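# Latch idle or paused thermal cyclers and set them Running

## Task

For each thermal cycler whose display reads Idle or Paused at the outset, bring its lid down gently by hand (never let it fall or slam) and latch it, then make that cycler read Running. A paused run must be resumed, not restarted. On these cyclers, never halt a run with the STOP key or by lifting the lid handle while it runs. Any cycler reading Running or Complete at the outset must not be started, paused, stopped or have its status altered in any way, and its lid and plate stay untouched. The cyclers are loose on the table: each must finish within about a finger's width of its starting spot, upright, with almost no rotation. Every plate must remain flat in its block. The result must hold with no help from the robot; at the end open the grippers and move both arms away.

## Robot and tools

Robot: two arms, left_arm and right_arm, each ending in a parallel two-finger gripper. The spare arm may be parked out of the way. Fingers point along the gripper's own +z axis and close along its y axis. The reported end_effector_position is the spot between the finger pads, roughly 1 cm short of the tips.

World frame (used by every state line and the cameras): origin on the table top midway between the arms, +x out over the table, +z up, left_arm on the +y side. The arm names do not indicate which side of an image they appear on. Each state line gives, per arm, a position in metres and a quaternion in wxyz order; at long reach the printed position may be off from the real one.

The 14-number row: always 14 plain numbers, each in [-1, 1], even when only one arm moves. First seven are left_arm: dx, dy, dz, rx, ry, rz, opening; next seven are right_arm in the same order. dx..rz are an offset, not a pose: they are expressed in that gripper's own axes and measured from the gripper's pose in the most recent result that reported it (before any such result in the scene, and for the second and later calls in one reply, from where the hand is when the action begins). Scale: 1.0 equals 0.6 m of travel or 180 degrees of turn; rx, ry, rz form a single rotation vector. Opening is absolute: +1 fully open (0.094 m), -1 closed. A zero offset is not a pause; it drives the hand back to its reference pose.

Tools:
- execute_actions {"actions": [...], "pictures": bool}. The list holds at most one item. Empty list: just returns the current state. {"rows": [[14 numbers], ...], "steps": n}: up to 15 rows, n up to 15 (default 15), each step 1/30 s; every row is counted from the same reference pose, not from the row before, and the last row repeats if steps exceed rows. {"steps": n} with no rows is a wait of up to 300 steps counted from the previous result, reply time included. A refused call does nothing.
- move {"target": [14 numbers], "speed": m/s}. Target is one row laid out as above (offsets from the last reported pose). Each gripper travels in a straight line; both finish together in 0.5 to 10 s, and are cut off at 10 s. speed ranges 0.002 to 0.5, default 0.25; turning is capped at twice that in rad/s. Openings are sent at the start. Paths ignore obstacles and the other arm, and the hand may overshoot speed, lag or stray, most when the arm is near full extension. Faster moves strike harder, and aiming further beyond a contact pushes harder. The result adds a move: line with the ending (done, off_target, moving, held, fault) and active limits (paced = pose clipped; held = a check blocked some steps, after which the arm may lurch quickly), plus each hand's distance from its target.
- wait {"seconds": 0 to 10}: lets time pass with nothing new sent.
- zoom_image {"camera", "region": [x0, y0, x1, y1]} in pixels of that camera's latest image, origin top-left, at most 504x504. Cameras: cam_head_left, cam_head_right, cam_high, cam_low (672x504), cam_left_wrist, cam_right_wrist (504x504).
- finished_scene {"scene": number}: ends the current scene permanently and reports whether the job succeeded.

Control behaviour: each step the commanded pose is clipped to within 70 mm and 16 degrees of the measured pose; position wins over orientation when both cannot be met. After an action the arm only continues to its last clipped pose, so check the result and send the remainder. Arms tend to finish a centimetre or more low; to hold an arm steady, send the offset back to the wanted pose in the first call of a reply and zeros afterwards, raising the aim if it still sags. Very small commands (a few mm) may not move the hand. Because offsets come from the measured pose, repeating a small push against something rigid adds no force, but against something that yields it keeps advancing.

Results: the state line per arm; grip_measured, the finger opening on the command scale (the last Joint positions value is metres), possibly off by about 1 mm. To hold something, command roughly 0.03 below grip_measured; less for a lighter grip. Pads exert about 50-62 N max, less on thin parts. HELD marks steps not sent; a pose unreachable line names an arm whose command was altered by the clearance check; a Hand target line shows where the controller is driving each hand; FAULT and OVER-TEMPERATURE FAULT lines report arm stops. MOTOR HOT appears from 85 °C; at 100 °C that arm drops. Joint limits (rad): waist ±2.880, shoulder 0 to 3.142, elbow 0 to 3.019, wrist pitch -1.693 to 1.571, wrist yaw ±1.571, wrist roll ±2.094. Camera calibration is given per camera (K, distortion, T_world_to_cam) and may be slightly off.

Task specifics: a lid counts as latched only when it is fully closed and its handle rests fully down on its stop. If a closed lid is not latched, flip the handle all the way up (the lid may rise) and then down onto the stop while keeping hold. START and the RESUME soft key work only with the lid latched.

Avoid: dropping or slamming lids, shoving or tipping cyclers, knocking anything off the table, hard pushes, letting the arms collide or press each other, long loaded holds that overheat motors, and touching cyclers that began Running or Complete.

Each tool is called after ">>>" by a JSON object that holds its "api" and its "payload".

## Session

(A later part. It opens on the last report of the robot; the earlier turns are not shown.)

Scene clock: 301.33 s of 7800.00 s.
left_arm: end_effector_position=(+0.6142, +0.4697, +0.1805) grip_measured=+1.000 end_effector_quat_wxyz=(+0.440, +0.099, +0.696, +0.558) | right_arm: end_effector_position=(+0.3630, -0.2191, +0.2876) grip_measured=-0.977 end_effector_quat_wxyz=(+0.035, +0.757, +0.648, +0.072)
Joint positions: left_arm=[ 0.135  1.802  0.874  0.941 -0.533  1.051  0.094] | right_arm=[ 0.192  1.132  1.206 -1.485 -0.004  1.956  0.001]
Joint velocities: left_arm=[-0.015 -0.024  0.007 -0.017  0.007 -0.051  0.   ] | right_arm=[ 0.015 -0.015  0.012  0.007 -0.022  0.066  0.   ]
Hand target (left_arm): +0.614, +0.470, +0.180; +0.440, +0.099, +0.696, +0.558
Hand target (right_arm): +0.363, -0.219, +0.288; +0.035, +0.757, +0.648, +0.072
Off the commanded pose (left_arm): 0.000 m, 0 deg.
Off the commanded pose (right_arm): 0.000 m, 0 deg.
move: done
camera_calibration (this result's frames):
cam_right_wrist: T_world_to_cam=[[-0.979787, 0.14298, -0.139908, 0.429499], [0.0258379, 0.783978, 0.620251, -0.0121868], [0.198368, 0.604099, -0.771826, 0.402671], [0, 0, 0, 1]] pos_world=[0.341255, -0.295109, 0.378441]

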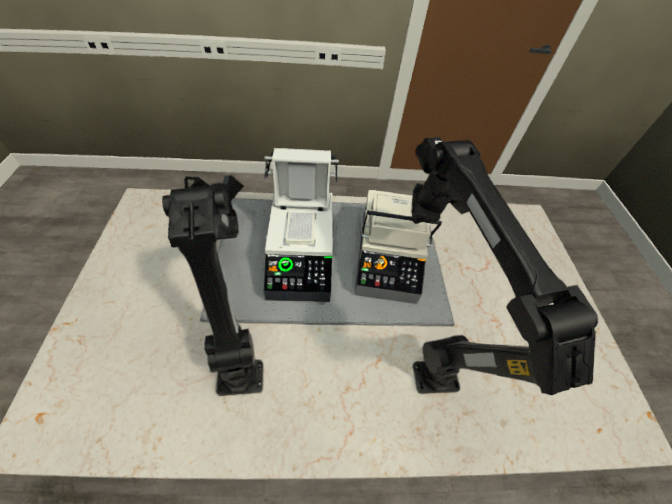

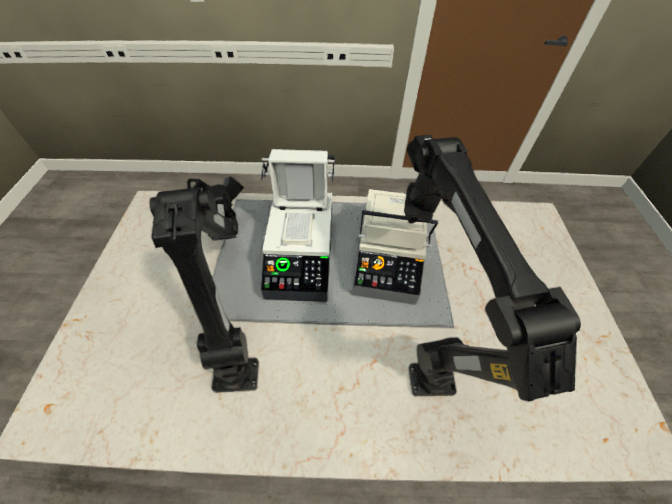

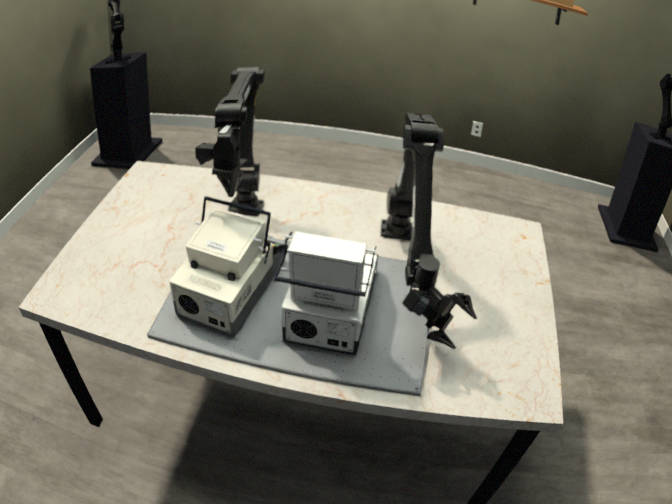

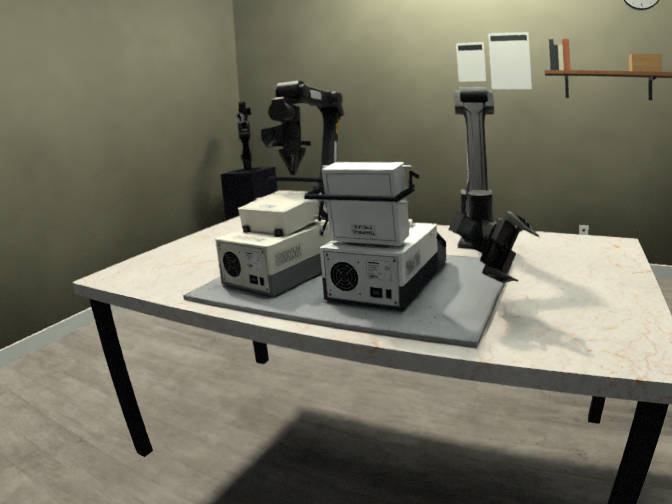

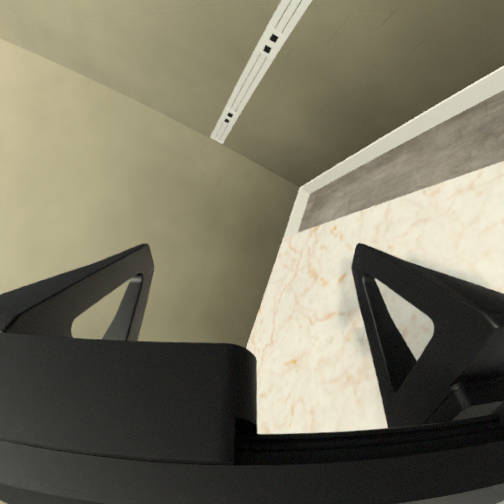

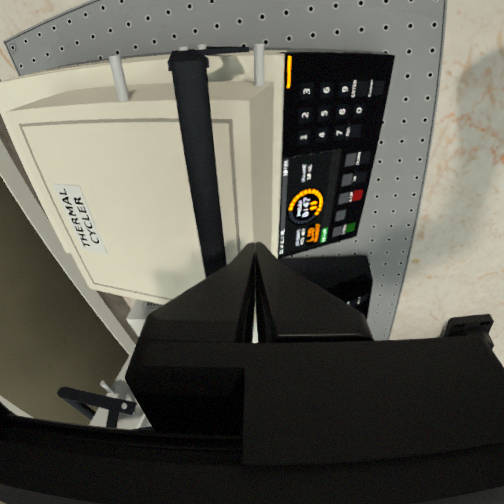

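>>> {"api": "move", "payload": {"target": [0,0,0,0,0,0,1,0,0.11,0.0,0,0,0,-1], "speed": 0.05}}

>>> {"api": "move", "payload": {"target": [0,0,0,0,0,0,1,0,0,0.085,0,0,0,-1], "speed": 0.015}}

>>> {"api": "zoom_image", "payload": {"camera": "cam_low", "region": [230, 130, 370, 250]}}

Scene clock: 310.90 s of 7800.00 s.
left_arm: end_effector_position=(+0.6142, +0.4697, +0.1805) grip_measured=+1.000 end_effector_quat_wxyz=(+0.440, +0.099, +0.696, +0.558) | right_arm: end_effector_position=(+0.4104, -0.2289, +0.2801) grip_measured=-0.978 end_effector_quat_wxyz=(+0.025, +0.761, +0.646, +0.053)
Joint positions: left_arm=[ 0.135  1.802  0.874  0.941 -0.533  1.051  0.094] | right_arm=[ 0.136  1.275  1.306 -1.485 -0.01   1.908  0.001]
Joint velocities: left_arm=[ 0.005  0.015  0.007 -0.002 -0.022  0.007  0.   ] | right_arm=[-0.015 -0.015 -0.022 -0.007 -0.037 -0.037 -0.001]
Hand target (left_arm): +0.614, +0.470, +0.180; +0.440, +0.099, +0.696, +0.558
Hand target (right_arm): +0.426, -0.229, +0.297; +0.035, +0.757, +0.648, +0.072
Off the commanded pose (left_arm): 0.000 m, 0 deg.
Off the commanded pose (right_arm): 0.024 m, 2 deg.
After step 90, 4.93 s passed at rest.
move: off_target (right_arm)
camera_calibration (this result's frames):
cam_right_wrist: T_world_to_cam=[[-0.983775, 0.148975, -0.0999645, 0.468179], [0.0572806, 0.788855, 0.611904, -0.0105144], [0.170016, 0.59625, -0.78459, 0.406817], [0, 0, 0, 1]] pos_world=[0.39202, -0.304017, 0.372419]

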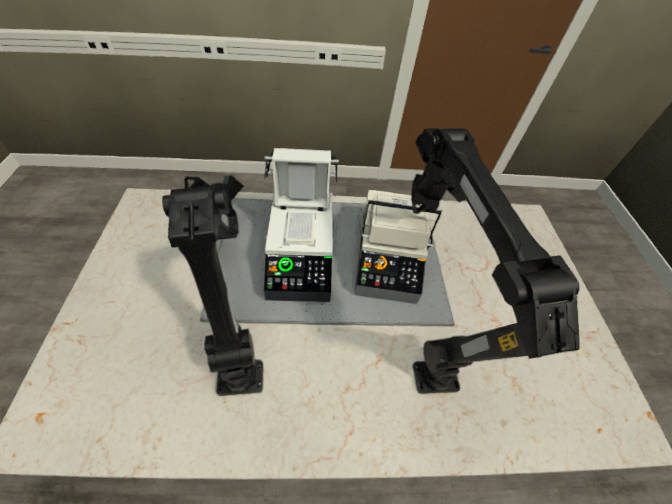

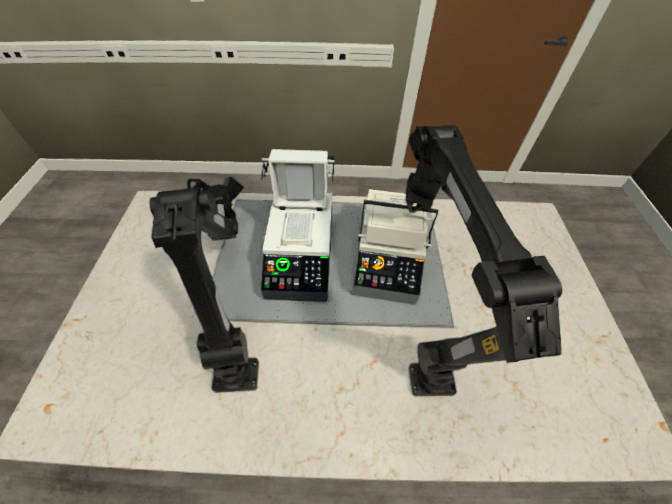

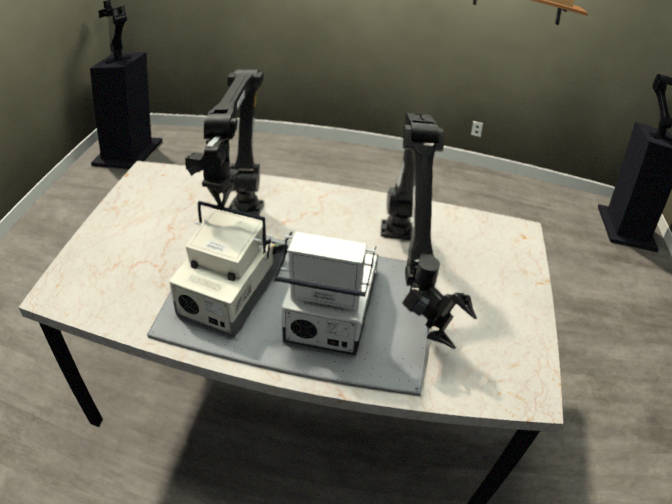

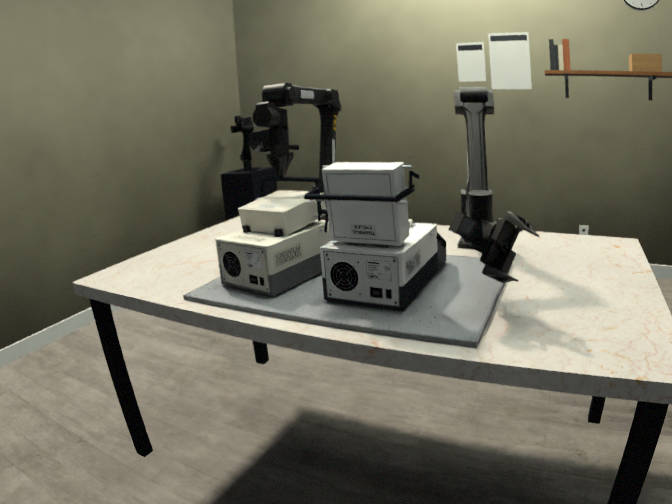

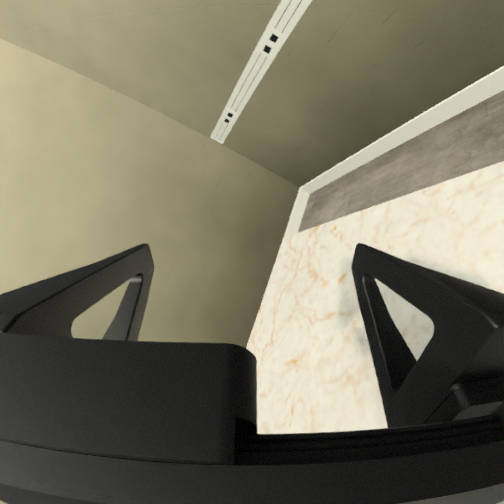

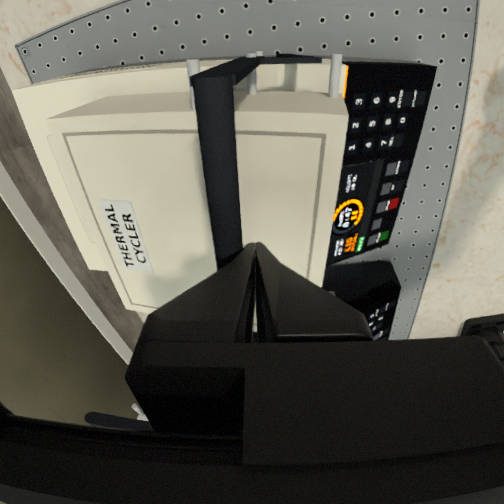

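Scene clock: 314.53 s of 7800.00 s.
left_arm: end_effector_position=(+0.6142, +0.4697, +0.1805) grip_measured=+1.000 end_effector_quat_wxyz=(+0.440, +0.099, +0.696, +0.558) | right_arm: end_effector_position=(+0.4096, -0.2291, +0.2395) grip_measured=-0.978 end_effector_quat_wxyz=(+0.025, +0.761, +0.646, +0.053)
Joint positions: left_arm=[ 0.135  1.802  0.874  0.941 -0.533  1.051  0.094] | right_arm=[ 0.136  1.275  1.2   -1.378 -0.01   1.908  0.001]
Joint velocities: left_arm=[ 0.005 -0.005  0.012  0.002 -0.11   0.022  0.   ] | right_arm=[-0.005 -0.015 -0.017  0.007 -0.037  0.022  0.   ]
Hand target (left_arm): +0.614, +0.470, +0.180; +0.440, +0.099, +0.696, +0.558
Hand target (right_arm): +0.416, -0.227, +0.230; +0.025, +0.761, +0.646, +0.053
Off the commanded pose (left_arm): 0.000 m, 0 deg.
Off the commanded pose (right_arm): 0.012 m, 0 deg.
move: off_target (right_arm)
camera_calibration (this result's frames):
cam_right_wrist: T_world_to_cam=[[-0.983737, 0.148982, -0.100324, 0.463417], [0.0570507, 0.788815, 0.611977, 0.0145635], [0.170311, 0.596301, -0.784486, 0.37504], [0, 0, 0, 1]] pos_world=[0.391177, -0.304165, 0.331793]

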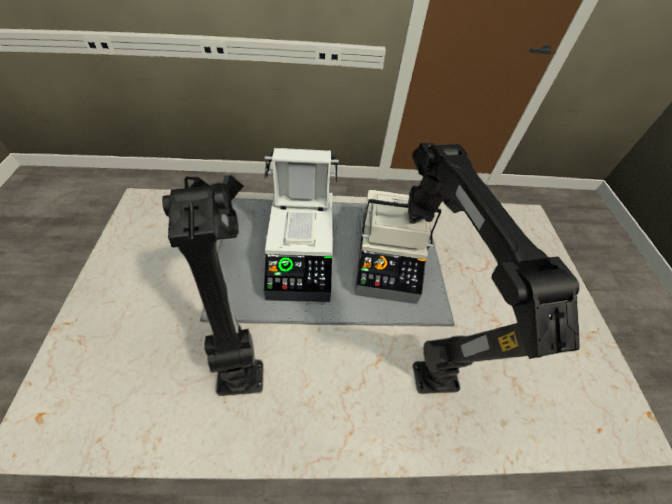

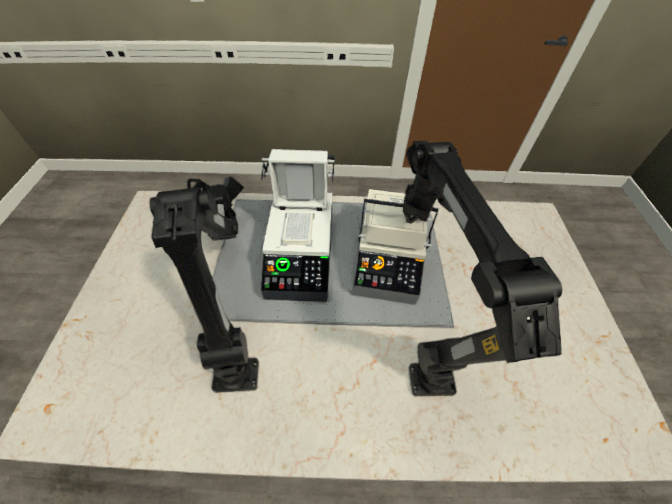

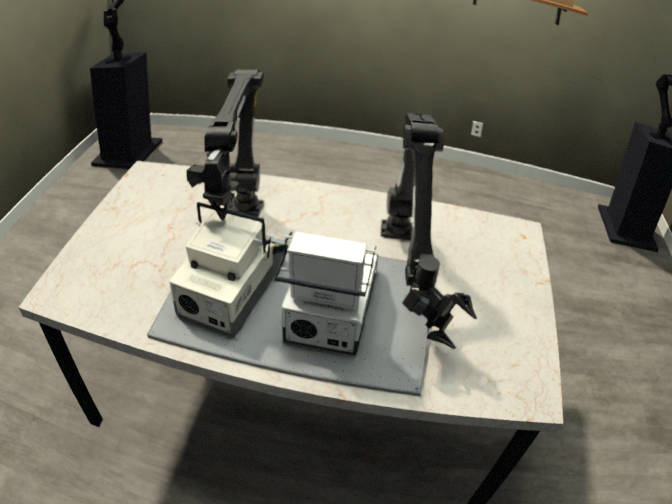

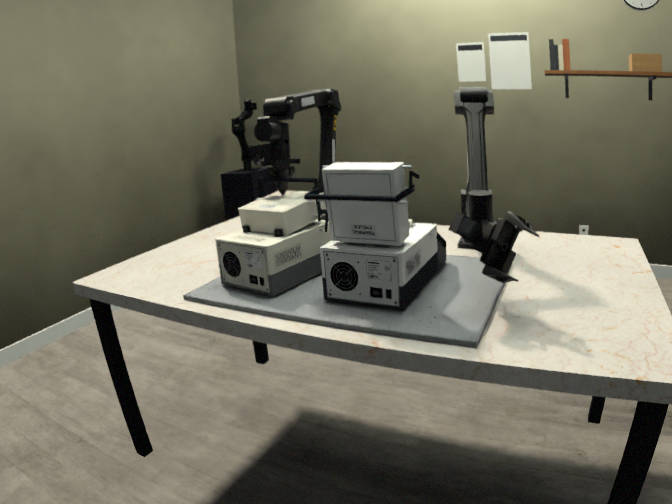

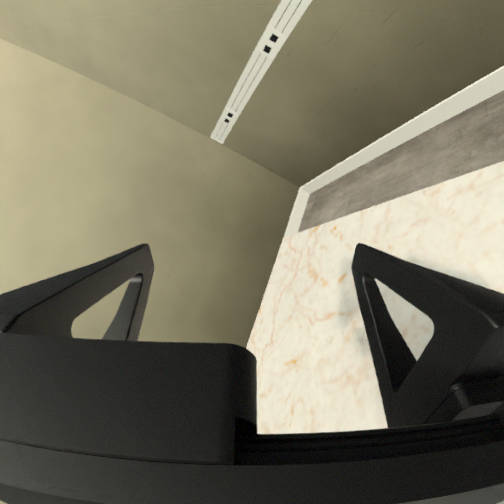

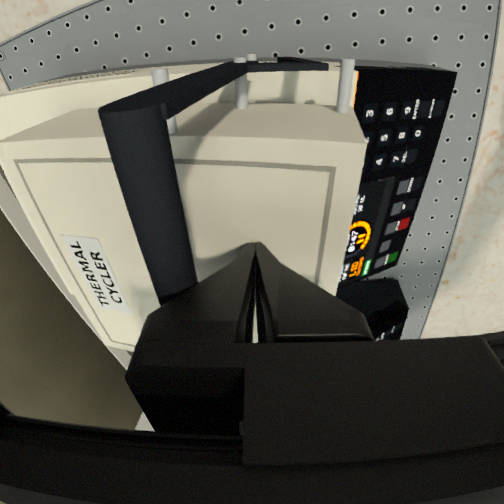

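Region (230, 130, 370, 250) of cam_low's 672x504 image, scaled by 3.600, with more detail than that image has; it fills the top 432 rows of this view, and the rest is white.

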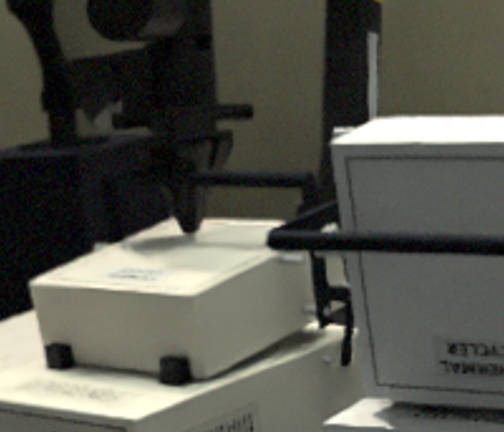

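>>> {"api": "move", "payload": {"target": [0,0,0,0,0,0,1,0,-0.03,0.07,0,0,0,-1], "speed": 0.012}}

>>> {"api": "zoom_image", "payload": {"camera": "cam_low", "region": [230, 130, 370, 250]}}

Scene clock: 322.47 s of 7800.00 s.
left_arm: end_effector_position=(+0.6142, +0.4697, +0.1805) grip_measured=+1.000 end_effector_quat_wxyz=(+0.440, +0.099, +0.696, +0.558) | right_arm: end_effector_position=(+0.4061, -0.2289, +0.2342) grip_measured=-0.978 end_effector_quat_wxyz=(+0.049, +0.757, +0.645, +0.088)
Joint positions: left_arm=[ 0.135  1.802  0.874  0.941 -0.533  1.051  0.094] | right_arm=[ 0.141  1.213  1.124 -1.28  -0.005  1.909  0.001]
Joint velocities: left_arm=[ 0.005  0.005  0.002  0.017  0.022 -0.037  0.   ] | right_arm=[-0.005 -0.015 -0.007 -0.017 -0.066 -0.051 -0.   ]
Hand target (left_arm): +0.614, +0.470, +0.180; +0.440, +0.099, +0.696, +0.558
Hand target (right_arm): +0.395, -0.225, +0.198; +0.026, +0.761, +0.647, +0.053
Off the commanded pose (left_arm): 0.000 m, 0 deg.
Off the commanded pose (right_arm): 0.040 m, 5 deg.
After step 90, 0.90 s passed at rest.
move: off_target (right_arm)
camera_calibration (this result's frames):
cam_right_wrist: T_world_to_cam=[[-0.972189, 0.148574, -0.181034, 0.473482], [0.00383677, 0.783004, 0.622005, 0.0358417], [0.234165, 0.604012, -0.761798, 0.341884], [0, 0, 0, 1]] pos_world=[0.380119, -0.304914, 0.32387]

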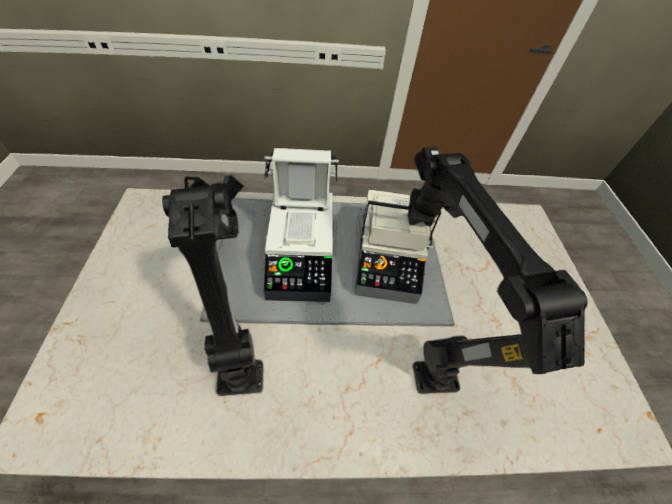

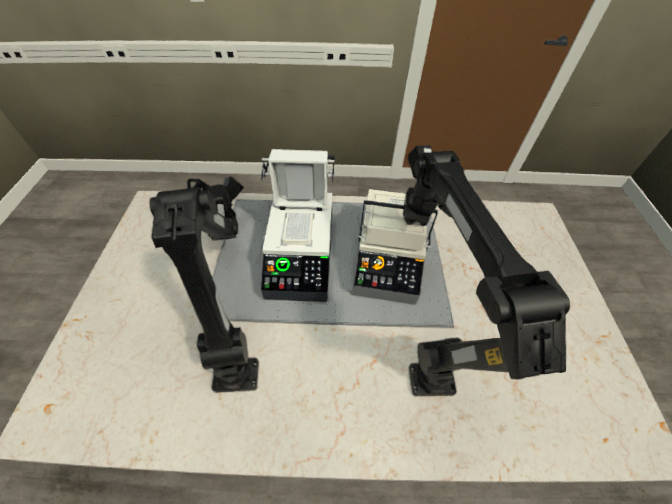

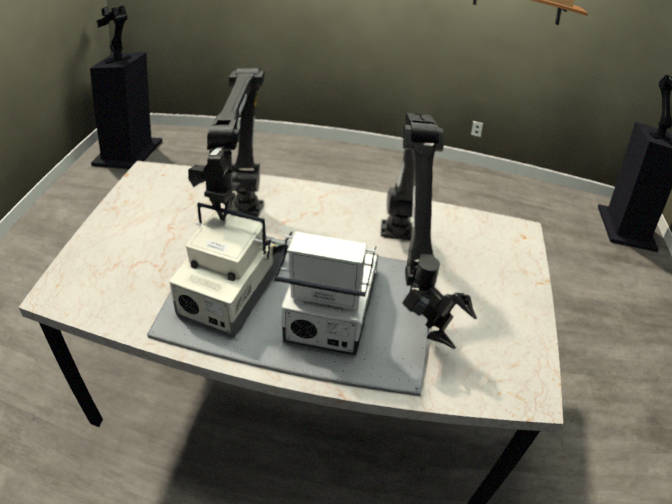

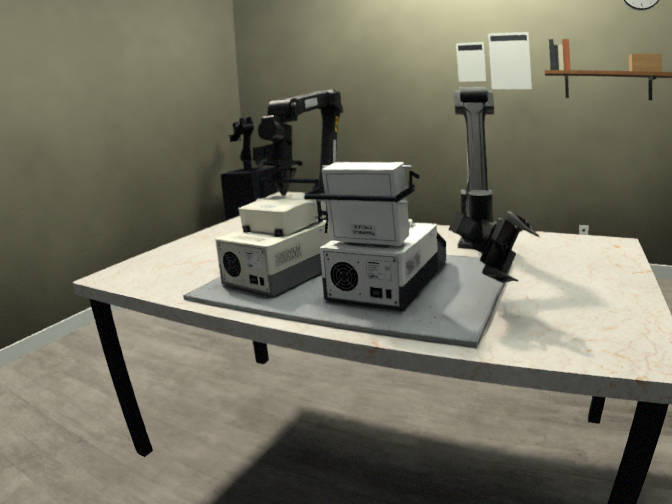

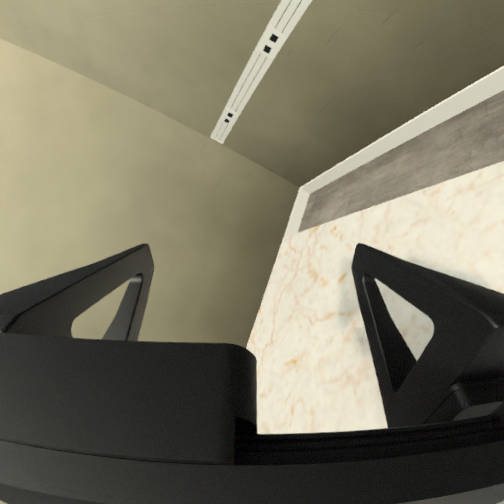

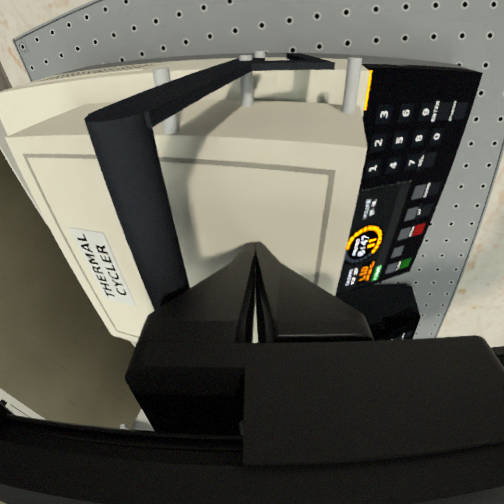

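Region (230, 130, 370, 250) of cam_low's 672x504 image, scaled by 3.600, with more detail than that image has; it fills the top 432 rows of this view, and the rest is white.

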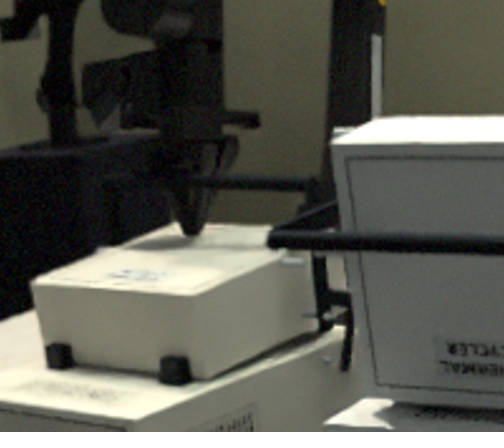

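>>> {"api": "move", "payload": {"target": [0,0,0,0,0,0,1,0,0.0,-0.15,0.03,0,0,-1], "speed": 0.08}}

>>> {"api": "move", "payload": {"target": [0,0,0,0,0,0,1,0,0.2,-0.02,0,0,0,-1], "speed": 0.08}}

>>> {"api": "move", "payload": {"target": [0,0,0,0,0,0,1,0,0.02,0.08,0,0,0,-1], "speed": 0.04}}

>>> {"api": "zoom_image", "payload": {"camera": "cam_low", "region": [230, 130, 370, 250]}}

Scene clock: 331.57 s of 7800.00 s.
left_arm: end_effector_position=(+0.6142, +0.4697, +0.1805) grip_measured=+1.000 end_effector_quat_wxyz=(+0.440, +0.099, +0.696, +0.558) | right_arm: end_effector_position=(+0.3797, -0.2331, +0.3083) grip_measured=-0.978 end_effector_quat_wxyz=(+0.011, +0.761, +0.646, +0.051)
Joint positions: left_arm=[ 0.135  1.802  0.874  0.941 -0.533  1.051  0.094] | right_arm=[ 0.129  1.212  1.327 -1.587 -0.033  1.901  0.001]
Joint velocities: left_arm=[-0.005 -0.015  0.012 -0.002 -0.037  0.022  0.   ] | right_arm=[-0.005  0.034 -0.022 -0.022 -0.051  0.022 -0.001]
Hand target (left_arm): +0.614, +0.470, +0.180; +0.440, +0.099, +0.696, +0.558
Hand target (right_arm): +0.388, -0.234, +0.322; +0.013, +0.759, +0.649, +0.057
Off the commanded pose (left_arm): 0.000 m, 0 deg.
Off the commanded pose (right_arm): 0.016 m, 1 deg.
After step 90, 4.67 s passed at rest.
move: off_target (right_arm)
camera_calibration (this result's frames):
cam_right_wrist: T_world_to_cam=[[-0.985784, 0.149741, -0.0762062, 0.435033], [0.0697372, 0.777301, 0.625252, -0.0342814], [0.152861, 0.611049, -0.776694, 0.444177], [0, 0, 0, 1]] pos_world=[0.363342, -0.309909, 0.399576]

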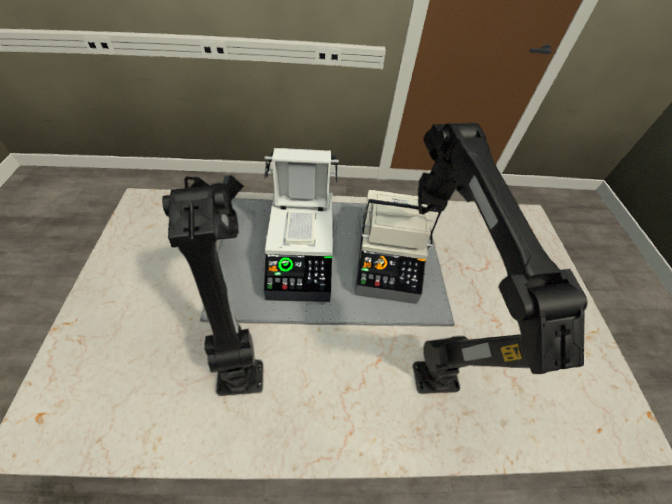

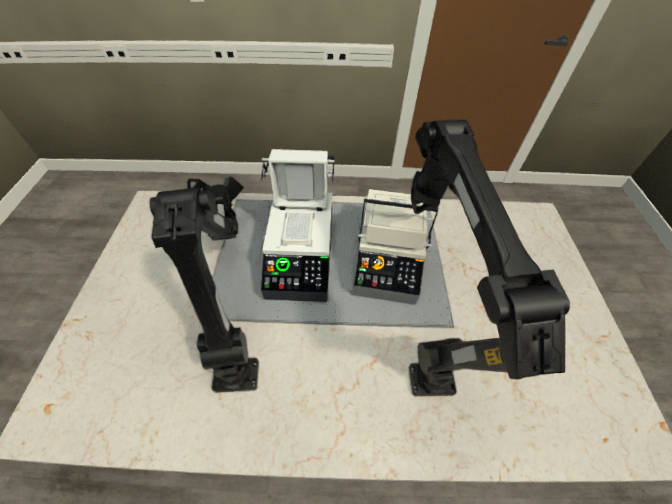

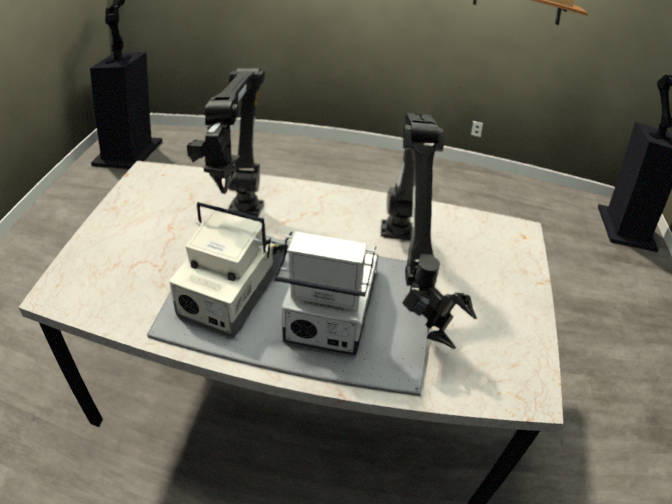

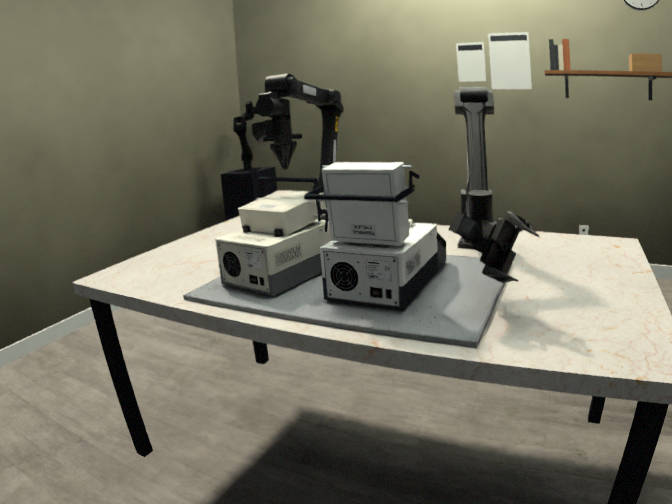

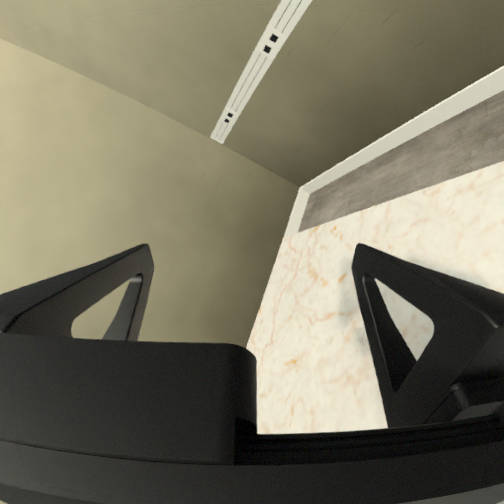

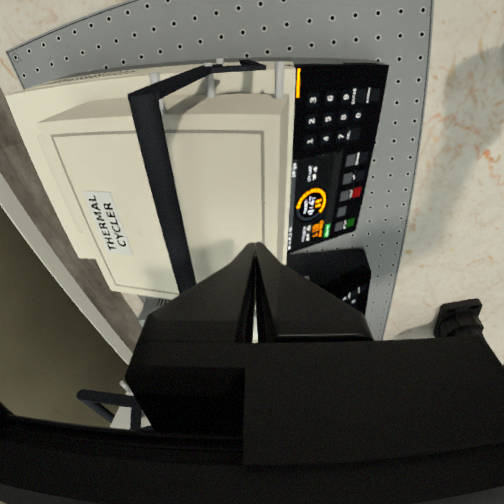

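Scene clock: 333.40 s of 7800.00 s.
left_arm: end_effector_position=(+0.6142, +0.4697, +0.1805) grip_measured=+1.000 end_effector_quat_wxyz=(+0.440, +0.099, +0.696, +0.558) | right_arm: end_effector_position=(+0.4877, -0.2501, +0.3158) grip_measured=-0.978 end_effector_quat_wxyz=(+0.007, +0.764, +0.643, +0.042)
Joint positions: left_arm=[ 0.135  1.802  0.874  0.941 -0.533  1.051  0.094] | right_arm=[ 0.052  1.5    1.625 -1.619 -0.038  1.833  0.001]
Joint velocities: left_arm=[ 0.005 -0.015 -0.012 -0.002 -0.051 -0.066  0.   ] | right_arm=[-0.005 -0.005  0.007 -0.012 -0.022 -0.022  0.   ]
Hand target (left_arm): +0.614, +0.470, +0.180; +0.440, +0.099, +0.696, +0.558
Hand target (right_arm): +0.496, -0.252, +0.330; +0.011, +0.761, +0.646, +0.051
Off the commanded pose (left_arm): 0.000 m, 0 deg.
Off the commanded pose (right_arm): 0.017 m, 1 deg.
move: off_target (right_arm)
camera_calibration (this result's frames):
cam_right_wrist: T_world_to_cam=[[-0.985722, 0.158032, -0.0581114, 0.540931], [0.0883021, 0.779035, 0.620731, -0.0404168], [0.143366, 0.606737, -0.781867, 0.449081], [0, 0, 0, 1]] pos_world=[0.472394, -0.326473, 0.407644]

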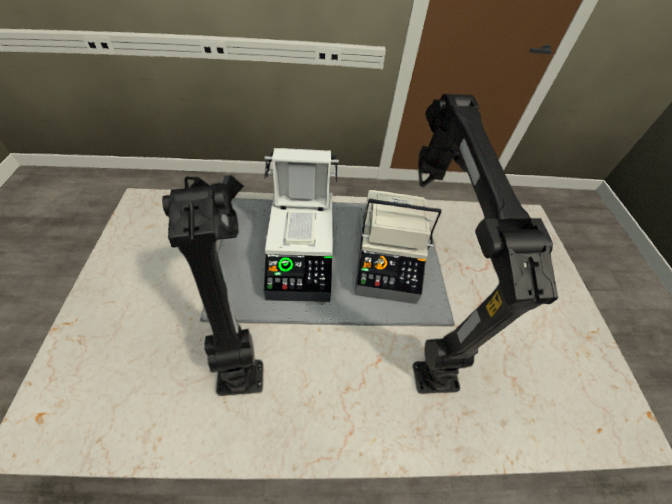

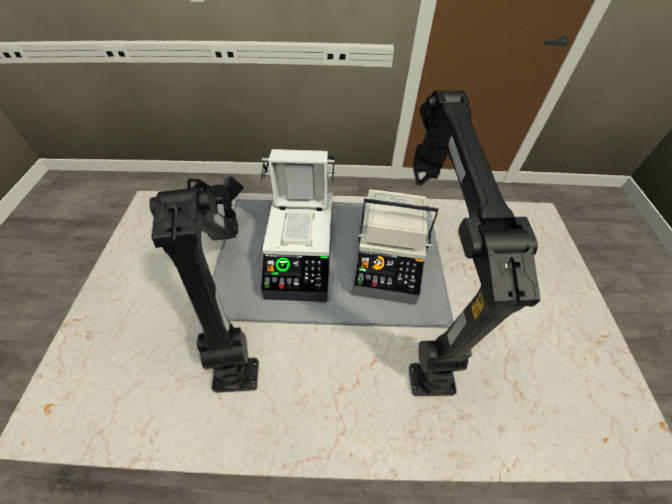

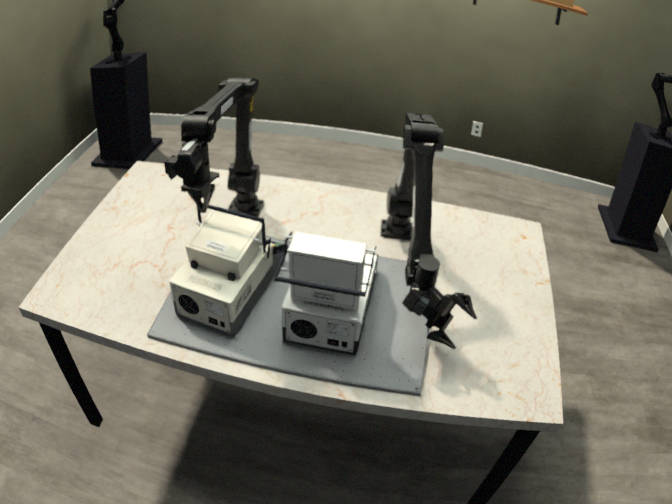

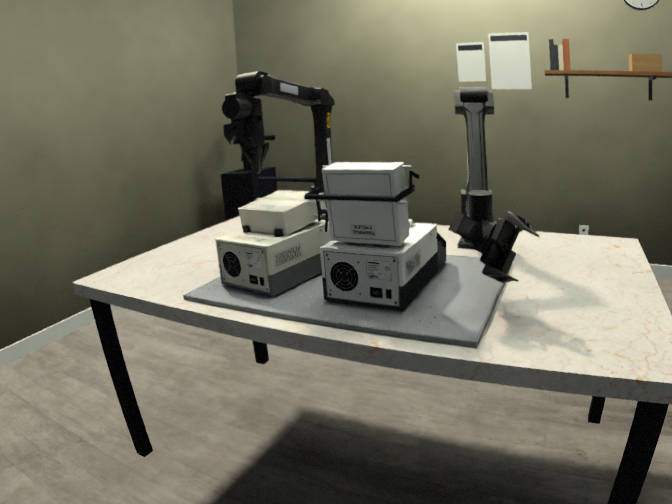

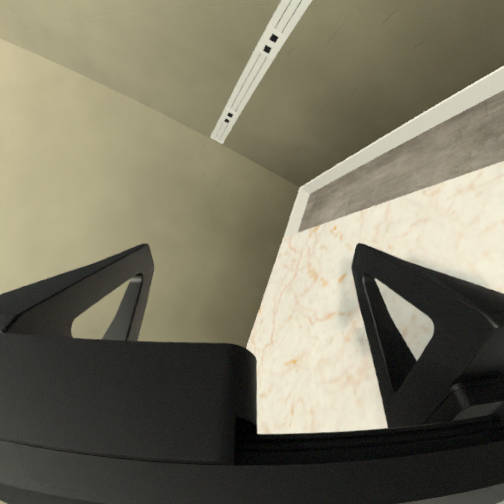

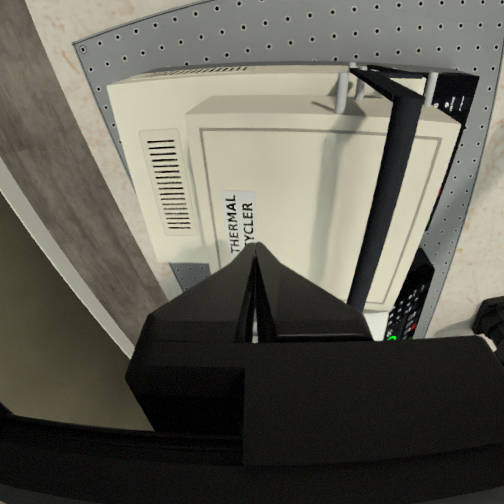

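Scene clock: 334.97 s of 7800.00 s.
left_arm: end_effector_position=(+0.6142, +0.4697, +0.1805) grip_measured=+1.000 end_effector_quat_wxyz=(+0.440, +0.099, +0.696, +0.558) | right_arm: end_effector_position=(+0.4966, -0.2493, +0.2770) grip_measured=-0.978 end_effector_quat_wxyz=(+0.006, +0.764, +0.643, +0.042)
Joint positions: left_arm=[ 0.135  1.802  0.874  0.941 -0.533  1.051  0.094] | right_arm=[ 0.052  1.516  1.541 -1.52  -0.038  1.833  0.001]
Joint velocities: left_arm=[-0.005 -0.005  0.027 -0.022  0.051 -0.007  0.   ] | right_arm=[-0.015 -0.005  0.012  0.012  0.022  0.037 -0.   ]
Hand target (left_arm): +0.614, +0.470, +0.180; +0.440, +0.099, +0.696, +0.558
Hand target (right_arm): +0.503, -0.249, +0.269; +0.006, +0.764, +0.643, +0.042
Off the commanded pose (left_arm): 0.000 m, 0 deg.
Off the commanded pose (right_arm): 0.010 m, 0 deg.
move: done
camera_calibration (this result's frames):
cam_right_wrist: T_world_to_cam=[[-0.985766, 0.158029, -0.0573731, 0.54716], [0.0887737, 0.779078, 0.620611, -0.0179377], [0.142772, 0.606684, -0.782017, 0.417314], [0, 0, 0, 1]] pos_world=[0.481383, -0.32567, 0.368871]

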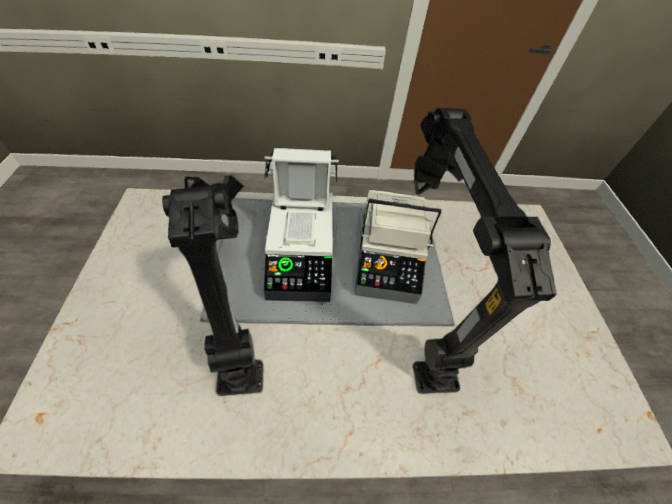

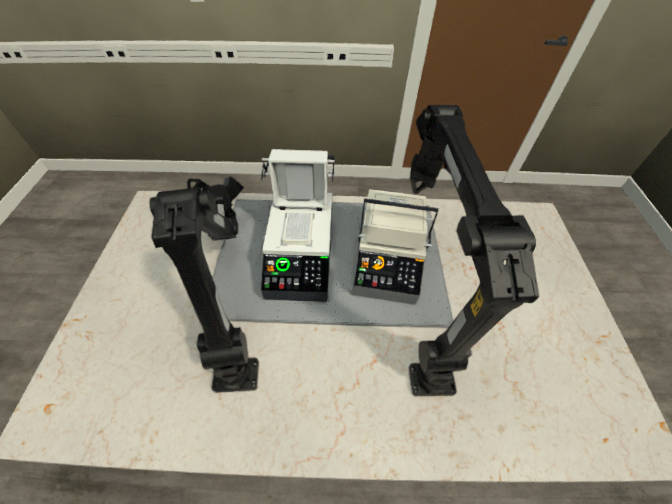

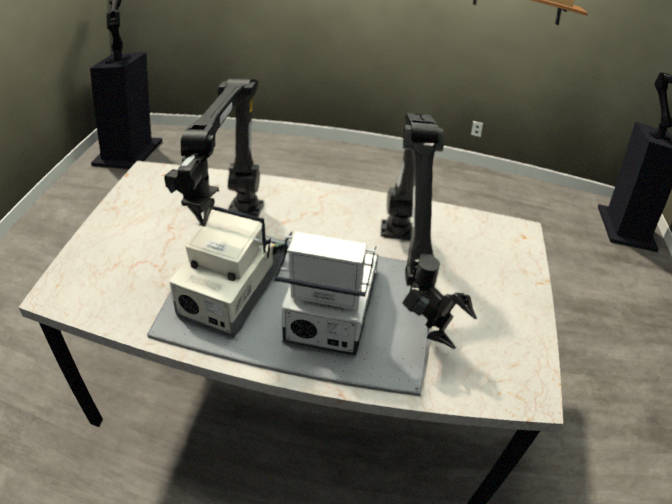

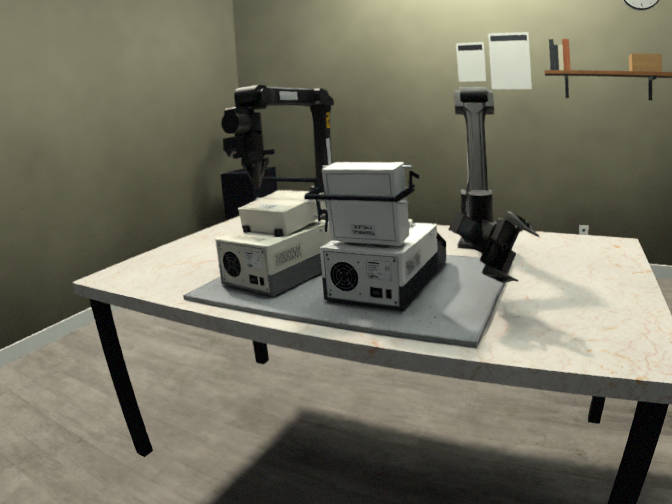

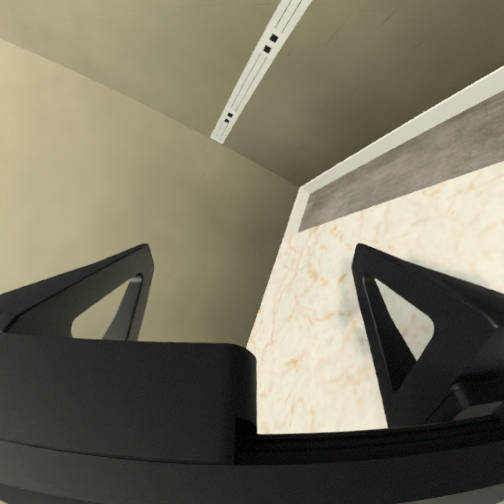

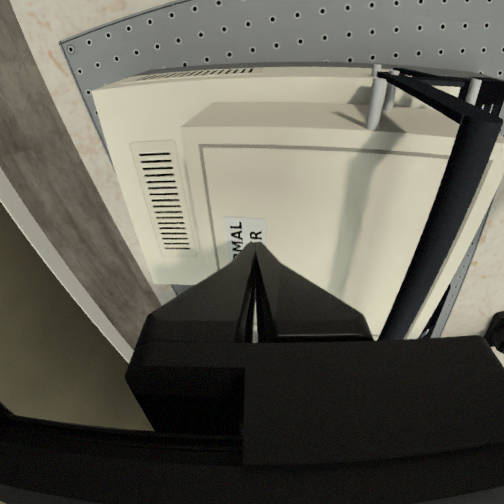

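Region (230, 130, 370, 250) of cam_low's 672x504 image, scaled by 3.600, with more detail than that image has; it fills the top 432 rows of this view, and the rest is white.

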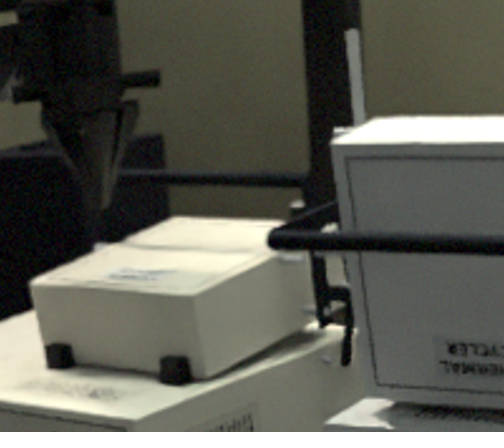

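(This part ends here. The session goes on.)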